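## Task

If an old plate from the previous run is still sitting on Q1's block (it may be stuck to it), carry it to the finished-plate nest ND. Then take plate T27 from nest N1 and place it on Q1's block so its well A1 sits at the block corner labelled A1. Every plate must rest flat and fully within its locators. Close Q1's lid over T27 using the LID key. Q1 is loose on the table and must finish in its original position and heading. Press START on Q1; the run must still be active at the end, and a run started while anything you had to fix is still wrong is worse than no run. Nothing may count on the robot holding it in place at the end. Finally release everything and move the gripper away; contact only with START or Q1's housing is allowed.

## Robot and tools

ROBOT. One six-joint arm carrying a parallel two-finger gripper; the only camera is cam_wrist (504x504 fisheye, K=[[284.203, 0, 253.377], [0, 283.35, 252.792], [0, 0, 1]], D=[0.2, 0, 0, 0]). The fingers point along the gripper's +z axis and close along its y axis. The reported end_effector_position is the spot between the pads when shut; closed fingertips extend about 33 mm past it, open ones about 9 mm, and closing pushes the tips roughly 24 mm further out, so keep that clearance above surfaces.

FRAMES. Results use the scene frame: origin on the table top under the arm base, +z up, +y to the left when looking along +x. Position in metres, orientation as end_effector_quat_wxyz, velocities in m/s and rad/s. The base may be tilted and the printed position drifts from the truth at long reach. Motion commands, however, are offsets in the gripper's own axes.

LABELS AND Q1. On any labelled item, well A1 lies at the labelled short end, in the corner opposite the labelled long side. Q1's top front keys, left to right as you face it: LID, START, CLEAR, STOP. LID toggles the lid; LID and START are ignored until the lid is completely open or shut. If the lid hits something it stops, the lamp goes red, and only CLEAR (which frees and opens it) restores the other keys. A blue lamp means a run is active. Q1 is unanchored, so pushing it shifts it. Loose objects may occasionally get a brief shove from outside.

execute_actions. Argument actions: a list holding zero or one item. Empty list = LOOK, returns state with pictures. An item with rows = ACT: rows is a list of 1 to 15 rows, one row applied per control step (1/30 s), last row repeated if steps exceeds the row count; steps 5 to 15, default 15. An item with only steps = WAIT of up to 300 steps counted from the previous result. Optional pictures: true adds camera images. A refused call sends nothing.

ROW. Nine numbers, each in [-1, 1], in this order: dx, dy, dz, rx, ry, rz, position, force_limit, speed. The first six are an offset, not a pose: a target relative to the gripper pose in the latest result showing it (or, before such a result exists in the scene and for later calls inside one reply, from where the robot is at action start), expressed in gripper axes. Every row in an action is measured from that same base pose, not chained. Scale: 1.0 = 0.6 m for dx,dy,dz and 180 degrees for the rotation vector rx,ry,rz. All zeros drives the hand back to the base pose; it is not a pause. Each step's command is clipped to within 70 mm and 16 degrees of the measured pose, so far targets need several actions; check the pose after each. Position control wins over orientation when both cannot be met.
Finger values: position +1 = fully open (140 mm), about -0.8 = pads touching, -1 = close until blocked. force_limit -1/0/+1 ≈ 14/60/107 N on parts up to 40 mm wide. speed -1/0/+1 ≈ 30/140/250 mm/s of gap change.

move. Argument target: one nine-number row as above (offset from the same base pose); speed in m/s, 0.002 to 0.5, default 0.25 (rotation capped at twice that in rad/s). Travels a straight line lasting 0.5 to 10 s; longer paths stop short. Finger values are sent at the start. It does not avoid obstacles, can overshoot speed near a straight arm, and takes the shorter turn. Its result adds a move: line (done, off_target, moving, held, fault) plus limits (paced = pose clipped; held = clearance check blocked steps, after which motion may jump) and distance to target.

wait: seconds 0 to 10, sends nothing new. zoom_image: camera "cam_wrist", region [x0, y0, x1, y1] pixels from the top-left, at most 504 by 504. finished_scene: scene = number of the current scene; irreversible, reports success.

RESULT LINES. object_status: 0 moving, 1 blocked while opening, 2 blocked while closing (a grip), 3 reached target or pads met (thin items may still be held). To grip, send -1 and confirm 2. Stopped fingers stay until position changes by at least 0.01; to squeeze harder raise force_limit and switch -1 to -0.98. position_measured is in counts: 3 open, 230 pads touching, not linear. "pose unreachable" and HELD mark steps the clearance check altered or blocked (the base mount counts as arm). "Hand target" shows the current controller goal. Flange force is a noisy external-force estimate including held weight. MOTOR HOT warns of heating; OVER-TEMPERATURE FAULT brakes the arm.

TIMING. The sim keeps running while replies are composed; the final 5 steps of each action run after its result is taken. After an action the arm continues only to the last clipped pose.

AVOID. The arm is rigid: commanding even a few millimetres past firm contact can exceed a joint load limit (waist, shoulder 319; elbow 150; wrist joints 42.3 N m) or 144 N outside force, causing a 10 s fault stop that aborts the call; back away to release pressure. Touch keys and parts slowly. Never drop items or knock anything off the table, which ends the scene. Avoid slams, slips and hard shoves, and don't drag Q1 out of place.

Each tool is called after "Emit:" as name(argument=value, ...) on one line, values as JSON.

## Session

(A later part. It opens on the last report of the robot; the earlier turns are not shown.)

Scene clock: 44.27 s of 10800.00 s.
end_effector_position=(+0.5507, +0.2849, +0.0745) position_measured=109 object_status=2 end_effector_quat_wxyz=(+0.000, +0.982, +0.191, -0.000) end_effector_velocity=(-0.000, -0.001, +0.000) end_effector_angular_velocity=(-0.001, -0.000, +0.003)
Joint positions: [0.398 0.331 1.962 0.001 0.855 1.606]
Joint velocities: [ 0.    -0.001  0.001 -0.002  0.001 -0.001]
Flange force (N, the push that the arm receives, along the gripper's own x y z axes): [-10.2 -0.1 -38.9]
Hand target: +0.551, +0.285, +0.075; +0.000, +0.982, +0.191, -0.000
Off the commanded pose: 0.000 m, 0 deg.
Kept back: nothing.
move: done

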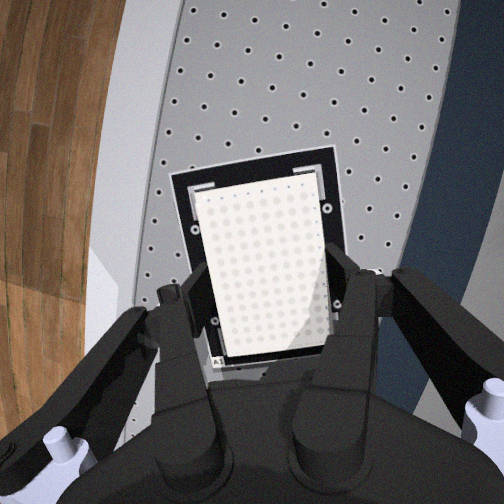

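Emit:
move(target=[0, 0, -0.03, 0, 0, 0, -1, 0, -0.5], speed=0.03)

Emit:
move(target=[0, 0, -0.33, 0, 0, -0.1, -1, 0, -0.5], speed=0.25)

Scene clock: 45.40 s of 10800.00 s.
end_effector_position=(+0.5507, +0.2849, +0.0925) position_measured=109 object_status=2 end_effector_quat_wxyz=(+0.000, +0.982, +0.191, -0.000) end_effector_velocity=(+0.001, +0.001, +0.001) end_effector_angular_velocity=(-0.001, -0.002, +0.003)
Joint positions: [0.398 0.311 1.949 0.001 0.888 1.606]
Joint velocities: [ 0.001 -0.001 -0.001 -0.002  0.     0.   ]
Flange force (N, the push that the arm receives, along the gripper's own x y z axes): [-8.6 2.7 -4.1]
Hand target: +0.551, +0.285, +0.093; +0.000, +0.982, +0.191, -0.000
Off the commanded pose: 0.000 m, 0 deg.
Kept back: nothing.
move: done

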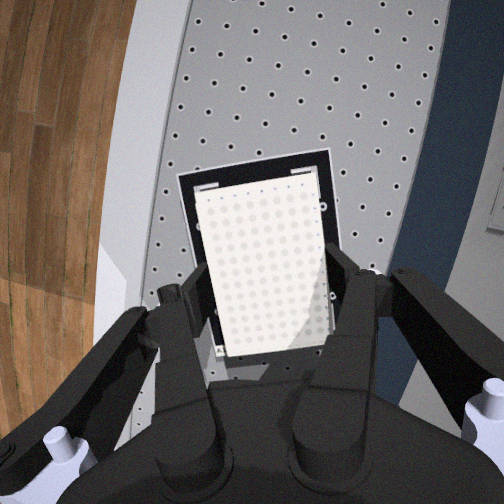

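Scene clock: 46.57 s of 10800.00 s.
end_effector_position=(+0.5507, +0.2847, +0.2906) position_measured=109 object_status=2 end_effector_quat_wxyz=(+0.001, +0.940, +0.342, -0.000) end_effector_velocity=(+0.000, +0.000, +0.001) end_effector_angular_velocity=(+0.001, -0.000, +0.000)
Joint positions: [0.397 0.151 1.748 0.001 1.249 1.293]
Joint velocities: [ 0.    -0.    -0.001  0.001  0.001 -0.   ]
Flange force (N, the push that the arm receives, along the gripper's own x y z axes): [-7.0 -2.0 0.8]
Hand target: +0.551, +0.285, +0.291; +0.001, +0.940, +0.342, -0.000
Off the commanded pose: 0.000 m, 0 deg.
Kept back: nothing.
move: done

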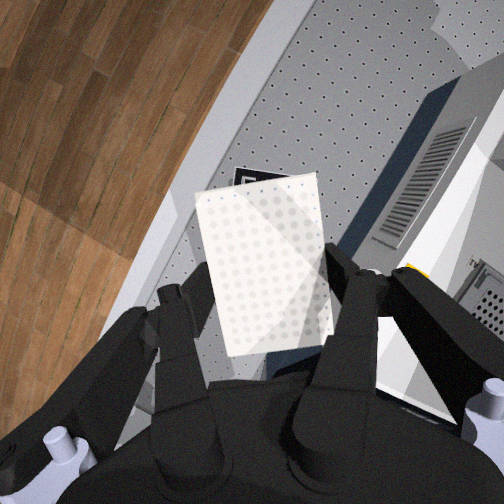

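Emit:
move(target=[-0.2163, 0.3882, 0.026, 0, 0, -0.2868, -1, 0, -0.5], speed=0.25)

Emit:
zoom_image(camera="cam_wrist", region=[150, 140, 400, 390])

Scene clock: 49.03 s of 10800.00 s.
end_effector_position=(+0.6005, +0.0226, +0.2749) position_measured=109 object_status=2 end_effector_quat_wxyz=(+0.000, +0.697, +0.717, -0.001) end_effector_velocity=(+0.001, +0.000, -0.001) end_effector_angular_velocity=(+0.001, -0.001, +0.002)
Joint positions: [-0.042  0.13   1.802 -0.002  1.216 -0.047]
Joint velocities: [-0.     0.002 -0.001  0.001 -0.002 -0.003]
Flange force (N, the push that the arm receives, along the gripper's own x y z axes): [-1.3 -4.8 1.0]
Hand target: +0.601, +0.023, +0.275; +0.000, +0.697, +0.717, -0.001
Off the commanded pose: 0.001 m, 0 deg.
Kept back: nothing.
move: done

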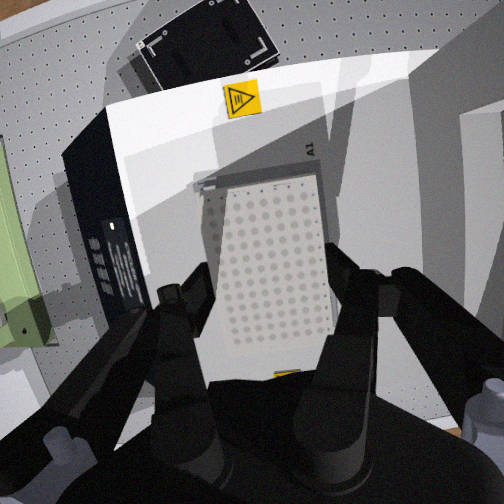

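Region (150, 140, 400, 390) of cam_wrist's 504x504 image, scaled by 2.016, with more detail than that image has.

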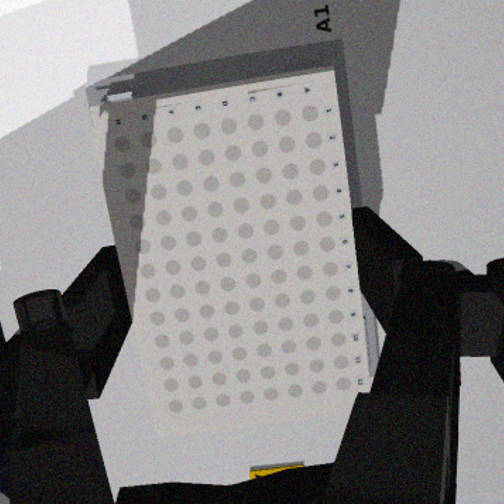

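Emit:
move(target=[0, 0.0007, 0.03, 0, 0, 0, -1, 0, -0.5], speed=0.04)

Emit:
zoom_image(camera="cam_wrist", region=[150, 140, 400, 390])

Scene clock: 50.00 s of 10800.00 s.
end_effector_position=(+0.6010, +0.0226, +0.2569) position_measured=109 object_status=2 end_effector_quat_wxyz=(+0.000, +0.697, +0.717, -0.000) end_effector_velocity=(-0.000, -0.000, +0.000) end_effector_angular_velocity=(-0.000, -0.000, +0.000)
Joint positions: [-0.042  0.142  1.823 -0.002  1.183 -0.047]
Joint velocities: [-0.    -0.     0.    -0.    -0.    -0.001]
Flange force (N, the push that the arm receives, along the gripper's own x y z axes): [-1.6 -7.6 0.8]
Hand target: +0.601, +0.023, +0.257; +0.000, +0.697, +0.717, -0.001
Off the commanded pose: 0.000 m, 0 deg.
Kept back: nothing.
move: done

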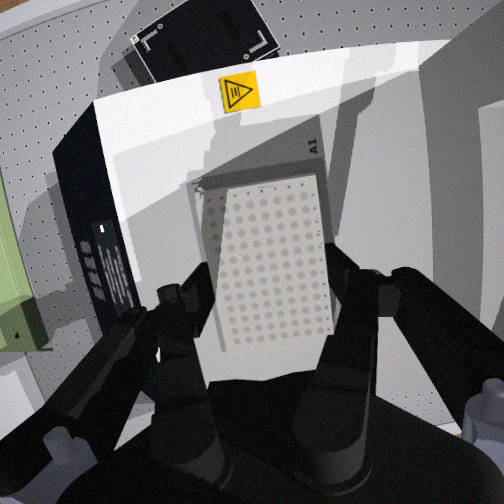

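Region (150, 140, 400, 390) of cam_wrist's 504x504 image, scaled by 2.016, with more detail than that image has.

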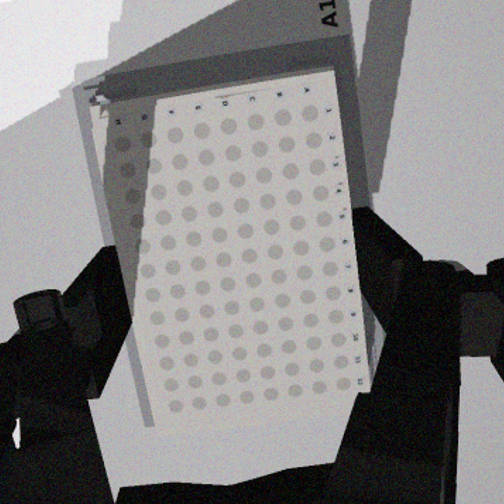

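Emit:
zoom_image(camera="cam_wrist", region=[175, 140, 345, 216])

Region (175, 140, 345, 216) of cam_wrist's 504x504 image, scaled by 2.965, with more detail than that image has; it fills the top 225 rows of this view, and the rest is white.

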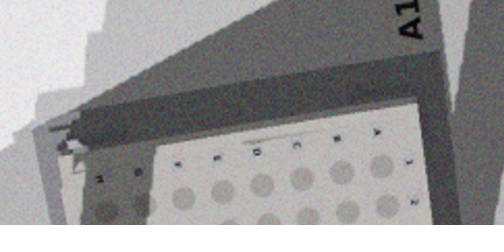

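Emit:
move(target=[0.0035, 0.001, 0.009, 0, 0, 0, -1, 0, -0.5], speed=0.012)

Emit:
zoom_image(camera="cam_wrist", region=[150, 140, 400, 390])

Scene clock: 51.80 s of 10800.00 s.
end_effector_position=(+0.6015, +0.0247, +0.2515) position_measured=109 object_status=2 end_effector_quat_wxyz=(+0.000, +0.697, +0.717, -0.000) end_effector_velocity=(+0.000, -0.001, -0.001) end_effector_angular_velocity=(-0.001, +0.001, -0.001)
Joint positions: [-0.038  0.146  1.829 -0.002  1.173 -0.043]
Joint velocities: [-0.001  0.001  0.    -0.001 -0.     0.001]
Flange force (N, the push that the arm receives, along the gripper's own x y z axes): [-2.2 -6.4 0.8]
Hand target: +0.602, +0.025, +0.252; +0.000, +0.697, +0.717, -0.000
Off the commanded pose: 0.000 m, 0 deg.
Kept back: nothing.
move: done

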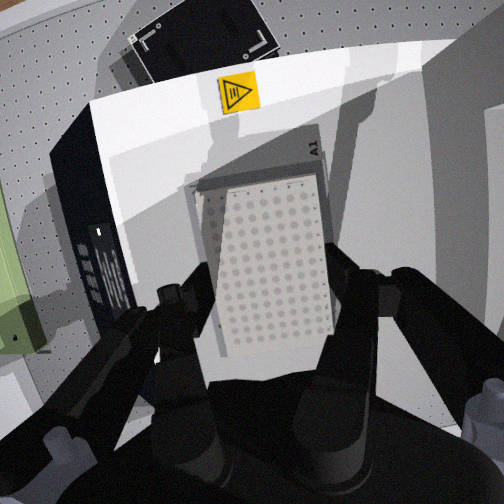

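Region (150, 140, 400, 390) of cam_wrist's 504x504 image, scaled by 2.016, with more detail than that image has.

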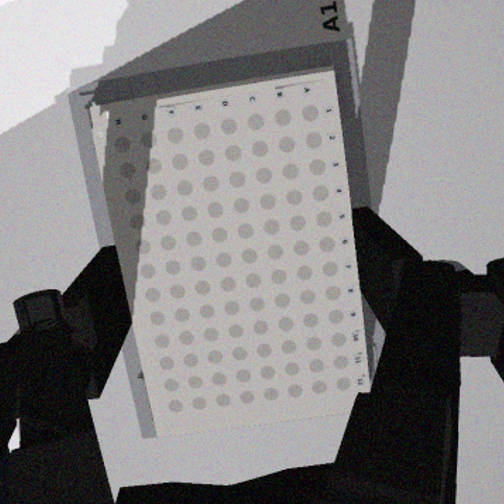

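Emit:
execute_actions(actions=[{"rows": [[0, 0, 0.0006, 0, 0, 0, -1, 0, -0.5],[0, 0, 0.0012, 0, 0, 0, -1, 0, -0.5],[0, 0, 0.0018, 0, 0, 0, -1, 0, -0.5],[0, 0, 0.0025, 0, 0, 0, -1, 0, -0.5]], "steps": 13}])

Emit:
execute_actions(actions=[{"rows": [[0, 0, 0.0006, 0, 0, 0, -1, 0, -0.5],[0, 0, 0.0012, 0, 0, 0, -1, 0, -0.5]], "steps": 12}])

Scene clock: 52.30 s of 10800.00 s.
end_effector_position=(+0.6015, +0.0247, +0.2500) position_measured=109 object_status=2 end_effector_quat_wxyz=(+0.000, +0.697, +0.717, -0.000) end_effector_velocity=(-0.001, -0.000, -0.000) end_effector_angular_velocity=(-0.002, +0.003, +0.001)
Joint positions: [-0.038  0.147  1.83  -0.002  1.17  -0.043]
Joint velocities: [ 0.001 -0.     0.    -0.002  0.002  0.   ]
Flange force (N, the push that the arm receives, along the gripper's own x y z axes): [-1.4 -7.1 -0.4]
Steps of this call (steps 1 to 7: nothing new was sent; steps 8 to 15: the first 8 steps of this action). Readings (end_effector_position | what the end effector reports):
8: (+0.6015, +0.0247, +0.2515) | position_measured=109 object_status=2
9: (+0.6015, +0.0247, +0.2513) | position_measured=109 object_status=2
11: (+0.6015, +0.0247, +0.2506) | position_measured=109 object_status=2
15: the state above

Scene clock: 52.70 s of 10800.00 s.
end_effector_position=(+0.6015, +0.0247, +0.2493) position_measured=109 object_status=2 end_effector_quat_wxyz=(+0.000, +0.697, +0.717, -0.000) end_effector_velocity=(-0.001, -0.000, -0.001) end_effector_angular_velocity=(+0.001, +0.002, -0.002)
Joint positions: [-0.038  0.148  1.831 -0.002  1.169 -0.043]
Joint velocities: [-0.001  0.     0.001  0.001  0.     0.   ]
Flange force (N, the push that the arm receives, along the gripper's own x y z axes): [-2.2 -8.2 -1.0]
Off your previous action's commanded pose: 0.000 m, 0 deg at its last step (step 5 of this call).
Steps of this call (steps 1 to 5: the last 5 steps of your previous action; steps 6 to 12: the first 7 steps of this action, its rows measured from where the robot was after step 5). Readings (end_effector_position | what the end effector reports):
5: (+0.6015, +0.0247, +0.2500) | position_measured=109 object_status=2
6: (+0.6015, +0.0247, +0.2500) | position_measured=109 object_status=2
7: (+0.6015, +0.0247, +0.2498) | position_measured=109 object_status=2
9: (+0.6015, +0.0247, +0.2493) | position_measured=109 object_status=2
12: the state above

Emit:
execute_actions(actions=[{"rows": [[0, 0, 0.0005, 0, 0, 0, -1, 0, -0.5],[0, 0, 0.001, 0, 0, 0, -1, 0, -0.5]], "steps": 11}])

Scene clock: 53.07 s of 10800.00 s.
end_effector_position=(+0.6015, +0.0247, +0.2487) position_measured=109 object_status=2 end_effector_quat_wxyz=(+0.000, +0.697, +0.717, -0.000) end_effector_velocity=(+0.001, -0.000, -0.001) end_effector_angular_velocity=(+0.001, -0.002, +0.001)
Joint positions: [-0.038  0.148  1.832 -0.002  1.168 -0.043]
Joint velocities: [-0.001  0.002  0.     0.001 -0.004 -0.003]
Flange force (N, the push that the arm receives, along the gripper's own x y z axes): [-3.3 -7.0 -2.8]
Off your previous action's commanded pose: 0.000 m, 0 deg at its last step (step 5 of this call).
Steps of this call (steps 1 to 5: the last 5 steps of your previous action; steps 6 to 11: the first 6 steps of this action). Readings (end_effector_position | what the end effector reports):
6: (+0.6015, +0.0247, +0.2493) | position_measured=109 object_status=2
7: (+0.6015, +0.0247, +0.2491) | position_measured=109 object_status=2
9: (+0.6015, +0.0247, +0.2488) | position_measured=109 object_status=2
11: the state above

Emit:
execute_actions(actions=[{"rows": [[0, 0, 0.0005, 0, 0, 0, -1, 0, -0.5],[0, 0, 0.001, 0, 0, 0, -1, 0, -0.5]], "steps": 11}])

Scene clock: 53.43 s of 10800.00 s.
end_effector_position=(+0.6015, +0.0247, +0.2481) position_measured=109 object_status=2 end_effector_quat_wxyz=(+0.000, +0.697, +0.717, -0.000) end_effector_velocity=(-0.000, +0.000, -0.001) end_effector_angular_velocity=(-0.000, +0.002, -0.001)
Joint positions: [-0.038  0.148  1.832 -0.002  1.167 -0.043]
Joint velocities: [ 0.001  0.001  0.    -0.     0.001  0.001]
Flange force (N, the push that the arm receives, along the gripper's own x y z axes): [-8.3 -7.3 -5.8]
Off your previous action's commanded pose: 0.000 m, 0 deg at its last step (step 5 of this call).
Steps of this call (steps 1 to 5: the last 5 steps of your previous action; steps 6 to 11: the first 6 steps of this action). Readings (end_effector_position | what the end effector reports):
6: (+0.6015, +0.0247, +0.2487) | position_measured=109 object_status=2
7: (+0.6015, +0.0247, +0.2485) | position_measured=109 object_status=2
9: (+0.6015, +0.0247, +0.2482) | position_measured=109 object_status=2
11: the state above

Emit:
execute_actions(actions=[{"rows": [[-0.0006, 0, 0, 0, 0, 0, -1, 0, -0.5],[-0.0012, 0, 0.0003, 0, 0, 0, -1, 0, -0.5],[-0.0012, 0, 0.0008, 0, 0, 0, -1, 0, -0.5]], "steps": 12}])

Scene clock: 54.47 s of 10800.00 s.
end_effector_position=(+0.6016, +0.0242, +0.2478) position_measured=109 object_status=2 end_effector_quat_wxyz=(+0.000, +0.697, +0.717, -0.000) end_effector_velocity=(+0.000, -0.000, -0.001) end_effector_angular_velocity=(+0.001, +0.000, +0.003)
Joint positions: [-0.039  0.149  1.833 -0.001  1.166 -0.044]
Joint velocities: [-0.001  0.001  0.     0.001 -0.001 -0.004]
Flange force (N, the push that the arm receives, along the gripper's own x y z axes): [6.4 -12.9 -26.4]
Off your previous action's commanded pose: 0.000 m, 0 deg at its last step (step 5 of this call).
Steps of this call (steps 1 to 5: the last 5 steps of your previous action; steps 6 to 24: nothing new was sent; steps 25 to 31: the first 7 steps of this action). Readings (end_effector_position | what the end effector reports):
25: (+0.6015, +0.0247, +0.2481) | position_measured=109 object_status=2
26: (+0.6015, +0.0246, +0.2481) | position_measured=109 object_status=2
28: (+0.6016, +0.0243, +0.2479) | position_measured=109 object_status=2
31: the state above

Seated contact as expected. Release.

Emit:
move(target=[0, 0, 0, 0, 0, 0, 0.55, 0, -0.3], speed=0.02)

Emit:
move(target=[0, 0, -0.15, 0, 0, 0.509, 0.55, 0, -0.3], speed=0.35)

Emit:
zoom_image(camera="cam_wrist", region=[140, 150, 410, 390])

Scene clock: 55.40 s of 10800.00 s.
end_effector_position=(+0.6016, +0.0242, +0.2478) position_measured=59 object_status=3 end_effector_quat_wxyz=(+0.000, +0.697, +0.717, -0.000) end_effector_velocity=(+0.000, -0.000, -0.001) end_effector_angular_velocity=(+0.000, +0.000, -0.001)
Joint positions: [-0.039  0.149  1.833 -0.001  1.166 -0.044]
Joint velocities: [-0.     0.001  0.     0.    -0.001  0.001]
Flange force (N, the push that the arm receives, along the gripper's own x y z axes): [-1.0 -6.7 0.4]
Hand target: +0.602, +0.024, +0.248; +0.000, +0.697, +0.717, -0.000
Off your previous action's commanded pose: 0.000 m, 0 deg at its last step (step 5 of this call).
Off the commanded pose: 0.000 m, 0 deg.
Kept back: nothing.
move: done

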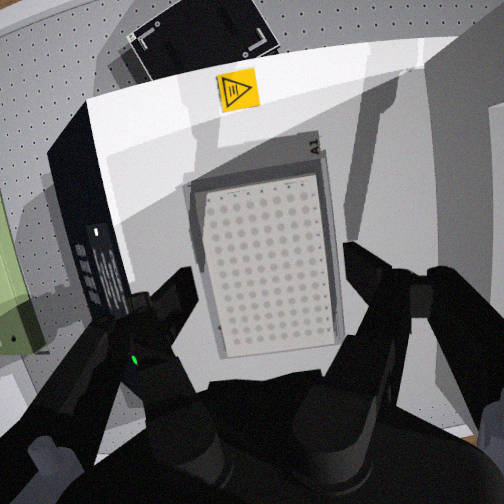

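Scene clock: 58.07 s of 10800.00 s.
end_effector_position=(+0.6016, +0.0241, +0.3378) position_measured=59 object_status=3 end_effector_quat_wxyz=(+0.000, +1.000, -0.000, -0.000) end_effector_velocity=(-0.000, +0.000, +0.000) end_effector_angular_velocity=(+0.001, +0.000, -0.001)
Joint positions: [-0.039  0.101  1.717 -0.001  1.329  1.555]
Joint velocities: [ 0.    -0.    -0.     0.001  0.     0.001]
Flange force (N, the push that the arm receives, along the gripper's own x y z axes): [-8.9 2.4 0.9]
Hand target: +0.602, +0.024, +0.338; +0.000, +1.000, -0.000, -0.000
Off the commanded pose: 0.000 m, 0 deg.
Kept back: nothing.
move: done

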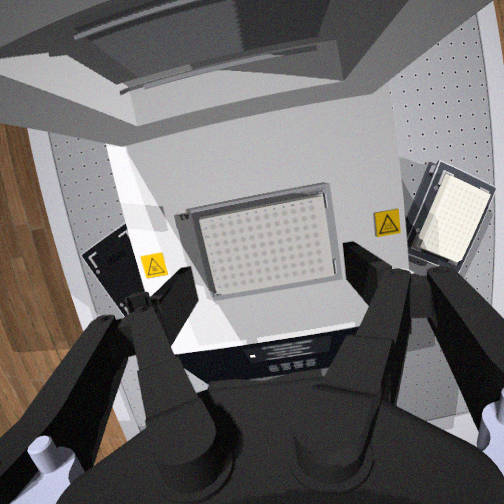

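Region (140, 150, 410, 390) of cam_wrist's 504x504 image, scaled by 1.867, with more detail than that image has.

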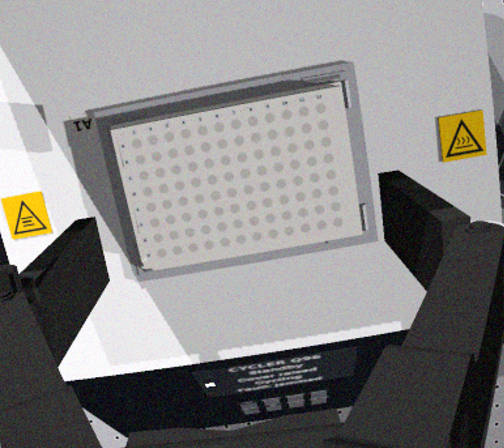

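Emit:
move(target=[-0.4027, 0, 0.1463, 0, 0.1389, 0, 1, 0, 0], speed=0.3)

Emit:
zoom_image(camera="cam_wrist", region=[150, 120, 402, 372])

Scene clock: 60.37 s of 10800.00 s.
end_effector_position=(+0.3600, +0.0245, +0.2503) position_measured=3 object_status=3 end_effector_quat_wxyz=(+0.001, +0.976, +0.000, +0.216) end_effector_velocity=(-0.001, +0.001, -0.001) end_effector_angular_velocity=(+0.000, +0.001, +0.001)
Joint positions: [-0.065 -0.524  2.41   0.022  0.826  1.517]
Joint velocities: [ 0.001 -0.001  0.002  0.001  0.    -0.001]
Flange force (N, the push that the arm receives, along the gripper's own x y z axes): no reading
Hand target: +0.360, +0.025, +0.250; +0.001, +0.976, +0.000, +0.216
Off the commanded pose: 0.001 m, 0 deg.
Kept back: nothing.
move: done

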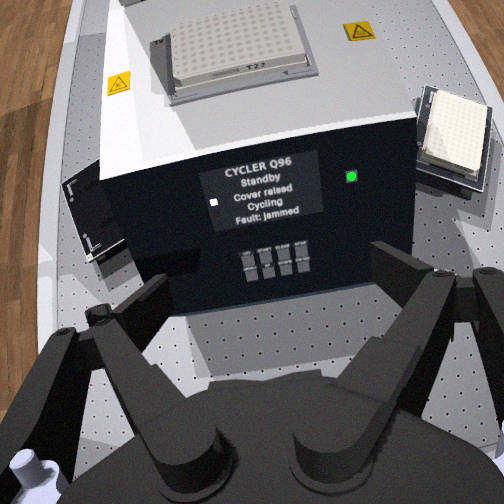

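Region (150, 120, 402, 372) of cam_wrist's 504x504 image, scaled by 2.000, with more detail than that image has.

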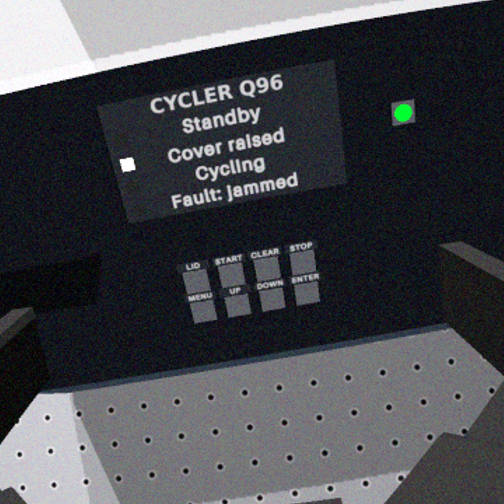

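Emit:
move(target=[-0.0348, -0.0392, 0.1123, 0, -0.0831, 0, -1, 0, 0.5], speed=0.12)

Emit:
zoom_image(camera="cam_wrist", region=[190, 160, 390, 320])

Scene clock: 62.63 s of 10800.00 s.
end_effector_position=(+0.3696, +0.0481, +0.1803) position_measured=233 object_status=3 end_effector_quat_wxyz=(+0.000, +0.996, +0.000, +0.088) end_effector_velocity=(-0.000, +0.000, -0.000) end_effector_angular_velocity=(+0.001, +0.002, -0.001)
Joint positions: [ 0.022 -0.276  2.366 -0.011  0.882  1.621]
Joint velocities: [-0.     0.001 -0.001  0.001  0.002 -0.   ]
Flange force (N, the push that the arm receives, along the gripper's own x y z axes): [-3.6 5.3 -1.0]
Hand target: +0.370, +0.048, +0.180; +0.000, +0.996, +0.000, +0.088
Off the commanded pose: 0.000 m, 0 deg.
Kept back: nothing.
move: done

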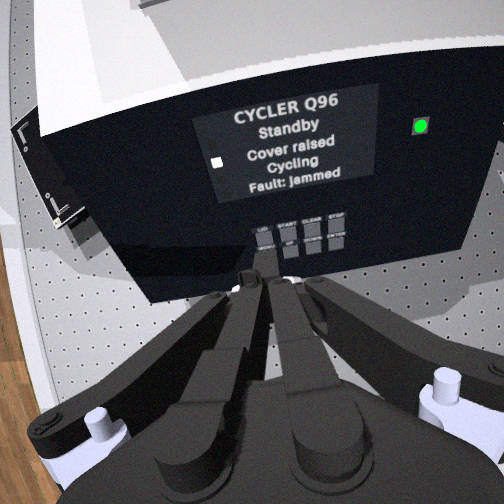

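Region (190, 160, 390, 320) of cam_wrist's 504x504 image, scaled by 2.520, with more detail than that image has; it fills the top 403 rows of this view, and the rest is white.

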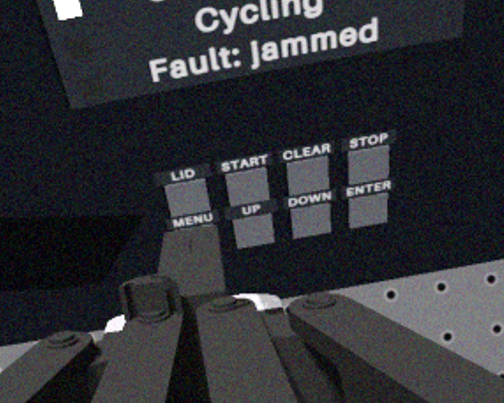

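Emit:
move(target=[0.00826, 0, 0.01637, 0, 0, 0, -1, 0, 0.5], speed=0.02)

Emit:
zoom_image(camera="cam_wrist", region=[190, 160, 390, 320])

Scene clock: 63.80 s of 10800.00 s.
end_effector_position=(+0.3762, +0.0481, +0.1715) position_measured=233 object_status=3 end_effector_quat_wxyz=(+0.000, +0.996, +0.000, +0.088) end_effector_velocity=(+0.000, -0.000, +0.000) end_effector_angular_velocity=(-0.001, +0.001, +0.002)
Joint positions: [ 0.021 -0.253  2.369 -0.011  0.856  1.621]
Joint velocities: [ 0.     0.001 -0.001 -0.001  0.    -0.001]
Flange force (N, the push that the arm receives, along the gripper's own x y z axes): [-3.4 1.6 -0.4]
Hand target: +0.376, +0.048, +0.172; +0.000, +0.996, +0.000, +0.088
Off the commanded pose: 0.000 m, 0 deg.
Kept back: nothing.
move: done

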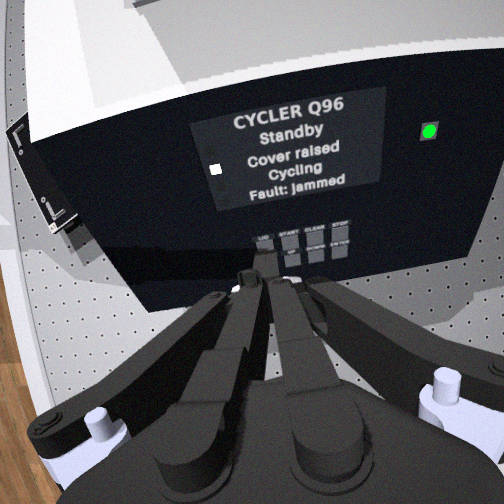

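Region (190, 160, 390, 320) of cam_wrist's 504x504 image, scaled by 2.520, with more detail than that image has; it fills the top 403 rows of this view, and the rest is white.

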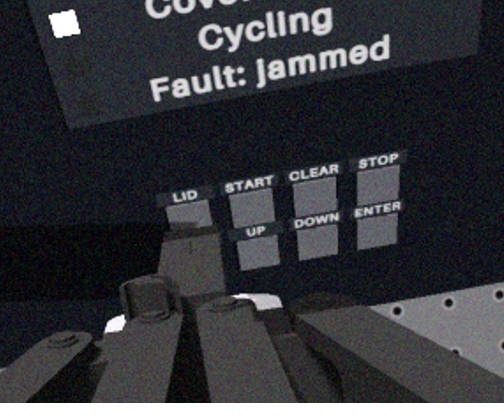

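Emit:
execute_actions(actions=[{"rows": [[0.0004, 0, 0.0007, 0, 0, 0, -1, 0, 0.5],[0.0008, 0, 0.0015, 0, 0, 0, -1, 0, 0.5],[0.0011, 0, 0.0022, 0, 0, 0, -1, 0, 0.5],[0.0015, 0, 0.003, 0, 0, 0, -1, 0, 0.5]], "steps": 13}])

Emit:
execute_actions(actions=[{"rows": [[0.0004, 0, 0.0007, 0, 0, 0, -1, 0, 0.5],[0.0008, 0, 0.0015, 0, 0, 0, -1, 0, 0.5],[0.0011, 0, 0.0022, 0, 0, 0, -1, 0, 0.5]], "steps": 12}], pictures=true)

Scene clock: 64.30 s of 10800.00 s.
end_effector_position=(+0.3774, +0.0481, +0.1699) position_measured=233 object_status=3 end_effector_quat_wxyz=(+0.000, +0.996, +0.000, +0.088) end_effector_velocity=(+0.001, -0.000, +0.000) end_effector_angular_velocity=(-0.001, -0.003, -0.000)
Joint positions: [ 0.021 -0.249  2.37  -0.011  0.851  1.621]
Joint velocities: [-0.001 -0.     0.    -0.001 -0.003  0.   ]
Flange force (N, the push that the arm receives, along the gripper's own x y z axes): [-3.9 4.6 0.3]
Steps of this call (steps 1 to 7: nothing new was sent; steps 8 to 15: the first 8 steps of this action). Readings (end_effector_position | what the end effector reports):
8: (+0.3762, +0.0481, +0.1715) | position_measured=233 object_status=3
9: (+0.3764, +0.0481, +0.1713) | position_measured=233 object_status=3
11: (+0.3770, +0.0481, +0.1705) | position_measured=233 object_status=3
15: the state above

Scene clock: 64.70 s of 10800.00 s.
end_effector_position=(+0.3783, +0.0481, +0.1687) position_measured=233 object_status=3 end_effector_quat_wxyz=(+0.000, +0.996, +0.000, +0.088) end_effector_velocity=(+0.000, +0.000, -0.000) end_effector_angular_velocity=(-0.001, +0.000, +0.002)
Joint positions: [ 0.02  -0.246  2.37  -0.011  0.848  1.621]
Joint velocities: [ 0.001  0.002 -0.    -0.001 -0.001  0.   ]
Flange force (N, the push that the arm receives, along the gripper's own x y z axes): [-6.5 2.9 -4.2]
Off your previous action's commanded pose: 0.000 m, 0 deg at its last step (step 5 of this call).
Steps of this call (steps 1 to 5: the last 5 steps of your previous action; steps 6 to 12: the first 7 steps of this action, its rows measured from where the robot was after step 5). Readings (end_effector_position | what the end effector reports):
5: (+0.3774, +0.0481, +0.1699) | position_measured=233 object_status=3
6: (+0.3775, +0.0481, +0.1699) | position_measured=233 object_status=3
7: (+0.3777, +0.0481, +0.1697) | position_measured=233 object_status=3
9: (+0.3782, +0.0481, +0.1689) | position_measured=233 object_status=3
12: the state above

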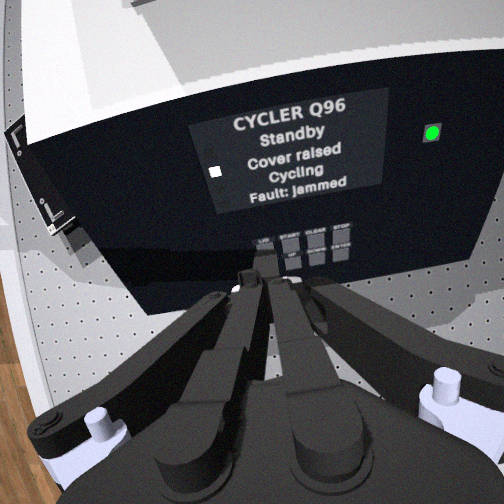

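Emit:
execute_actions(actions=[{"rows": [[0.0003, 0, 0.0006, 0, 0, 0, -1, 0, 0.5],[0.0006, 0, 0.0012, 0, 0, 0, -1, 0, 0.5]], "steps": 12}], pictures=true)

Scene clock: 65.10 s of 10800.00 s.
end_effector_position=(+0.3788, +0.0481, +0.1681) position_measured=233 object_status=3 end_effector_quat_wxyz=(+0.000, +0.996, +0.000, +0.088) end_effector_velocity=(-0.001, +0.000, -0.001) end_effector_angular_velocity=(-0.001, +0.002, +0.003)
Joint positions: [ 0.02  -0.244  2.37  -0.011  0.846  1.62 ]
Joint velocities: [ 0.002  0.     0.002 -0.001  0.    -0.   ]
Flange force (N, the push that the arm receives, along the gripper's own x y z axes): [-9.3 3.3 -12.3]
Off your previous action's commanded pose: 0.000 m, 0 deg at its last step (step 5 of this call).
Steps of this call (steps 1 to 5: the last 5 steps of your previous action; steps 6 to 12: the first 7 steps of this action). Readings (end_effector_position | what the end effector reports):
6: (+0.3783, +0.0481, +0.1687) | position_measured=233 object_status=3
7: (+0.3785, +0.0481, +0.1685) | position_measured=233 object_status=3
9: (+0.3787, +0.0481, +0.1682) | position_measured=233 object_status=3
12: the state above

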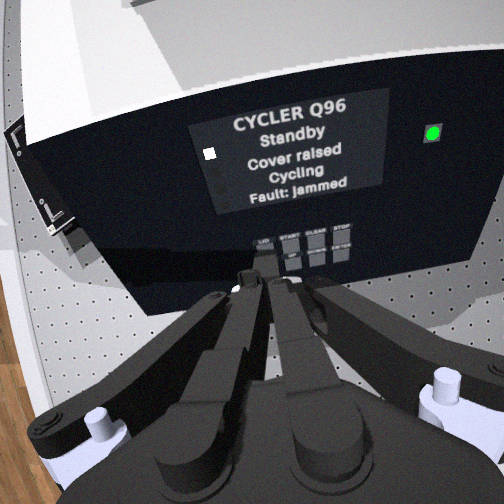

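Emit:
move(target=[-0.0045, 0, -0.0089, 0, 0, 0, -1, 0, 0.5], speed=0.03)

Emit:
move(target=[0.0008, 0.0317, 0, 0, 0, 0, -1, 0, 0.5], speed=0.04)

Emit:
zoom_image(camera="cam_wrist", region=[190, 160, 390, 320])

Scene clock: 66.10 s of 10800.00 s.
end_effector_position=(+0.3752, +0.0481, +0.1729) position_measured=233 object_status=3 end_effector_quat_wxyz=(+0.000, +0.996, +0.000, +0.088) end_effector_velocity=(+0.000, -0.000, +0.001) end_effector_angular_velocity=(-0.001, -0.000, -0.000)
Joint positions: [ 0.021 -0.257  2.369 -0.011  0.86   1.621]
Joint velocities: [ 0.001 -0.001 -0.001 -0.002  0.002  0.002]
Flange force (N, the push that the arm receives, along the gripper's own x y z axes): [-5.3 0.2 -1.0]
Hand target: +0.375, +0.048, +0.173; +0.000, +0.996, +0.000, +0.088
Off your previous action's commanded pose: 0.000 m, 0 deg at its last step (step 5 of this call).
Off the commanded pose: 0.000 m, 0 deg.
Kept back: nothing.
move: done

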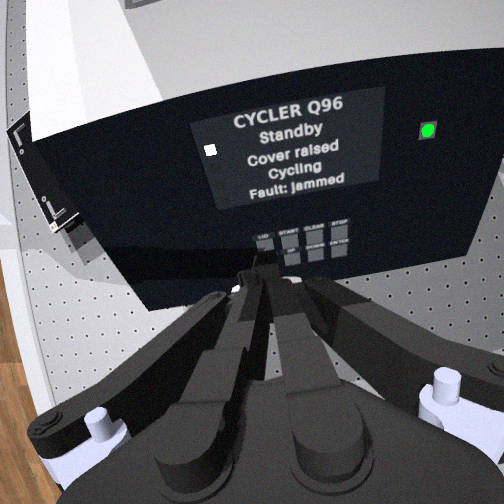

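Scene clock: 66.83 s of 10800.00 s.
end_effector_position=(+0.3756, +0.0291, +0.1730) position_measured=233 object_status=3 end_effector_quat_wxyz=(+0.000, +0.996, +0.000, +0.088) end_effector_velocity=(+0.001, -0.000, +0.000) end_effector_angular_velocity=(+0.000, -0.002, -0.001)
Joint positions: [-0.039 -0.26   2.371  0.002  0.861  1.553]
Joint velocities: [-0.001  0.001 -0.001  0.    -0.002 -0.001]
Flange force (N, the push that the arm receives, along the gripper's own x y z axes): [-5.4 2.8 -0.9]
Hand target: +0.376, +0.029, +0.173; +0.000, +0.996, +0.000, +0.088
Off the commanded pose: 0.000 m, 0 deg.
Kept back: nothing.
move: done

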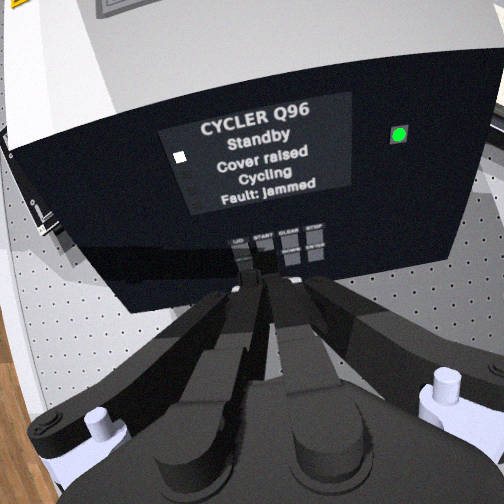

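Region (190, 160, 390, 320) of cam_wrist's 504x504 image, scaled by 2.520, with more detail than that image has; it fills the top 403 rows of this view, and the rest is white.

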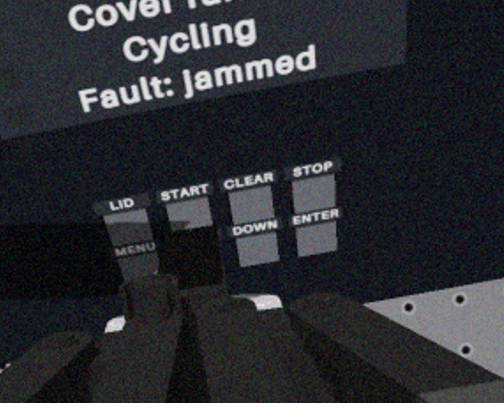

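Aligned with START. Waiting for the lid to close.

Emit:
wait(seconds=3)

Scene clock: 71.17 s of 10800.00 s.
end_effector_position=(+0.3756, +0.0291, +0.1730) position_measured=233 object_status=3 end_effector_quat_wxyz=(+0.000, +0.996, +0.000, +0.088) end_effector_velocity=(+0.000, -0.001, +0.001) end_effector_angular_velocity=(-0.001, -0.002, -0.000)
Joint positions: [-0.039 -0.26   2.371  0.002  0.861  1.553]
Joint velocities: [-0.001 -0.001  0.    -0.001 -0.    -0.001]
Flange force (N, the push that the arm receives, along the gripper's own x y z axes): [-4.0 4.5 -0.7]
Hand target: +0.376, +0.029, +0.173; +0.000, +0.996, +0.000, +0.088
Off the commanded pose: 0.000 m, 0 deg.
Kept back: nothing.
Steps of this call (steps 1 to 130: nothing new was sent). Readings (end_effector_position | what the end effector reports):
1: (+0.3756, +0.0291, +0.1730) | position_measured=233 object_status=3
2: (+0.3756, +0.0291, +0.1730) | position_measured=233 object_status=3
4: (+0.3756, +0.0291, +0.1730) | position_measured=233 object_status=3
8: (+0.3756, +0.0291, +0.1730) | position_measured=233 object_status=3
130: the state above

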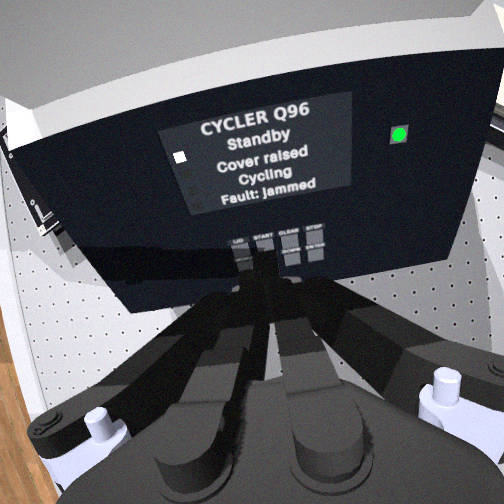

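Emit:
move(target=[0.0044, 0, 0.0087, 0, 0, 0, -1, 0, 0.5], speed=0.01)

Scene clock: 72.20 s of 10800.00 s.
end_effector_position=(+0.3791, +0.0291, +0.1683) position_measured=233 object_status=3 end_effector_quat_wxyz=(+0.000, +0.996, +0.000, +0.088) end_effector_velocity=(+0.000, -0.000, +0.001) end_effector_angular_velocity=(-0.001, -0.002, +0.002)
Joint positions: [-0.038 -0.248  2.373  0.002  0.847  1.553]
Joint velocities: [-0.    -0.001 -0.    -0.    -0.001 -0.002]
Flange force (N, the push that the arm receives, along the gripper's own x y z axes): [-6.3 0.4 -6.1]
Hand target: +0.379, +0.029, +0.168; +0.000, +0.996, +0.000, +0.088
Off the commanded pose: 0.000 m, 0 deg.
Kept back: nothing.
move: done

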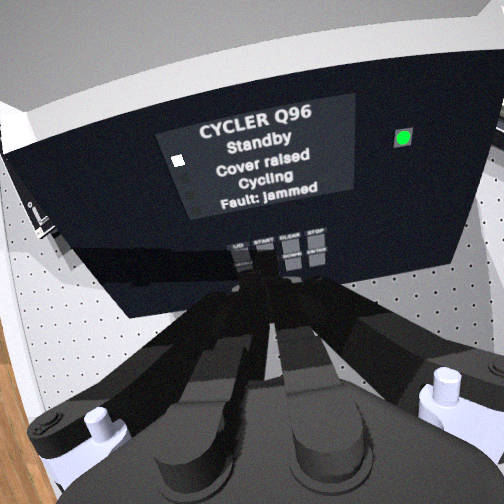

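Emit:
execute_actions(actions=[{"rows": [[0.0002, 0, 0.0004, 0, 0, 0, -1, 0, 0.5],[0.0004, 0, 0.0008, 0, 0, 0, -1, 0, 0.5]], "steps": 12}], pictures=true)

Scene clock: 72.67 s of 10800.00 s.
end_effector_position=(+0.3795, +0.0291, +0.1679) position_measured=233 object_status=3 end_effector_quat_wxyz=(+0.000, +0.996, +0.000, +0.088) end_effector_velocity=(+0.000, +0.001, +0.000) end_effector_angular_velocity=(+0.000, -0.001, +0.001)
Joint positions: [-0.038 -0.247  2.373  0.002  0.846  1.553]
Joint velocities: [ 0.002 -0.001  0.     0.    -0.    -0.   ]
Flange force (N, the push that the arm receives, along the gripper's own x y z axes): [-11.2 3.8 -20.8]
Steps of this call (steps 1 to 7: nothing new was sent; steps 8 to 14: the first 7 steps of this action). Readings (end_effector_position | what the end effector reports):
8: (+0.3791, +0.0291, +0.1683) | position_measured=233 object_status=3
9: (+0.3792, +0.0291, +0.1681) | position_measured=233 object_status=3
11: (+0.3794, +0.0291, +0.1679) | position_measured=233 object_status=3
14: the state above

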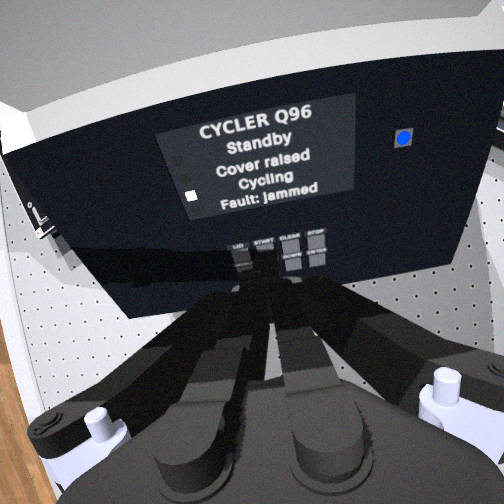

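Emit:
move(target=[-0.06, 0.25, -0.12, 0, 0.08, 0.1, -1, 0, 0.5], speed=0.2)

Scene clock: 74.30 s of 10800.00 s.
end_effector_position=(+0.3310, -0.1210, +0.2324) position_measured=233 object_status=3 end_effector_quat_wxyz=(-0.013, +0.965, -0.155, +0.210) end_effector_velocity=(+0.000, -0.001, -0.000) end_effector_angular_velocity=(-0.001, +0.000, +0.001)
Joint positions: [-0.676 -0.508  2.433  0.282  0.875  1.092]
Joint velocities: [-0.001  0.002 -0.     0.    -0.001 -0.004]
Flange force (N, the push that the arm receives, along the gripper's own x y z axes): no reading
Hand target: +0.331, -0.121, +0.232; -0.014, +0.965, -0.155, +0.210
Off your previous action's commanded pose: 0.000 m, 0 deg at its last step (step 5 of this call).
Off the commanded pose: 0.001 m, 0 deg.
Kept back: nothing.
move: done

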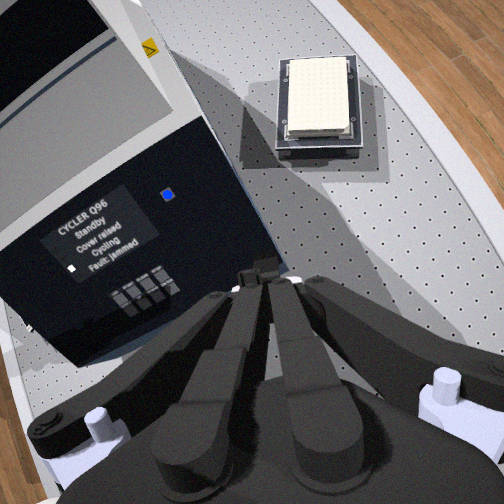

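Emit:
zoom_image(camera="cam_wrist", region=[255, 40, 385, 170])

Region (255, 40, 385, 170) of cam_wrist's 504x504 image, scaled by 3.877, with more detail than that image has.

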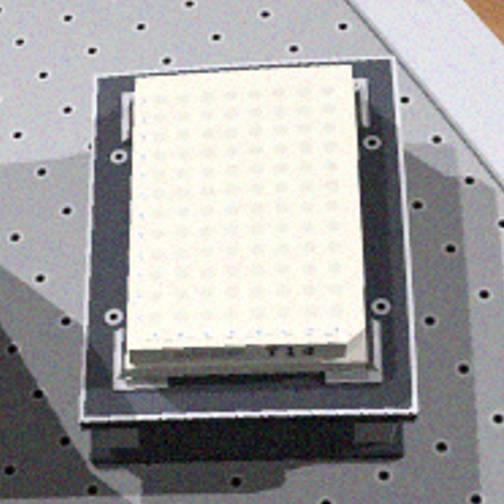

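Plate is seated in ND, run is on, robot is clear.

Emit:
finished_scene(scene=1)

The scene is finished: the task was done.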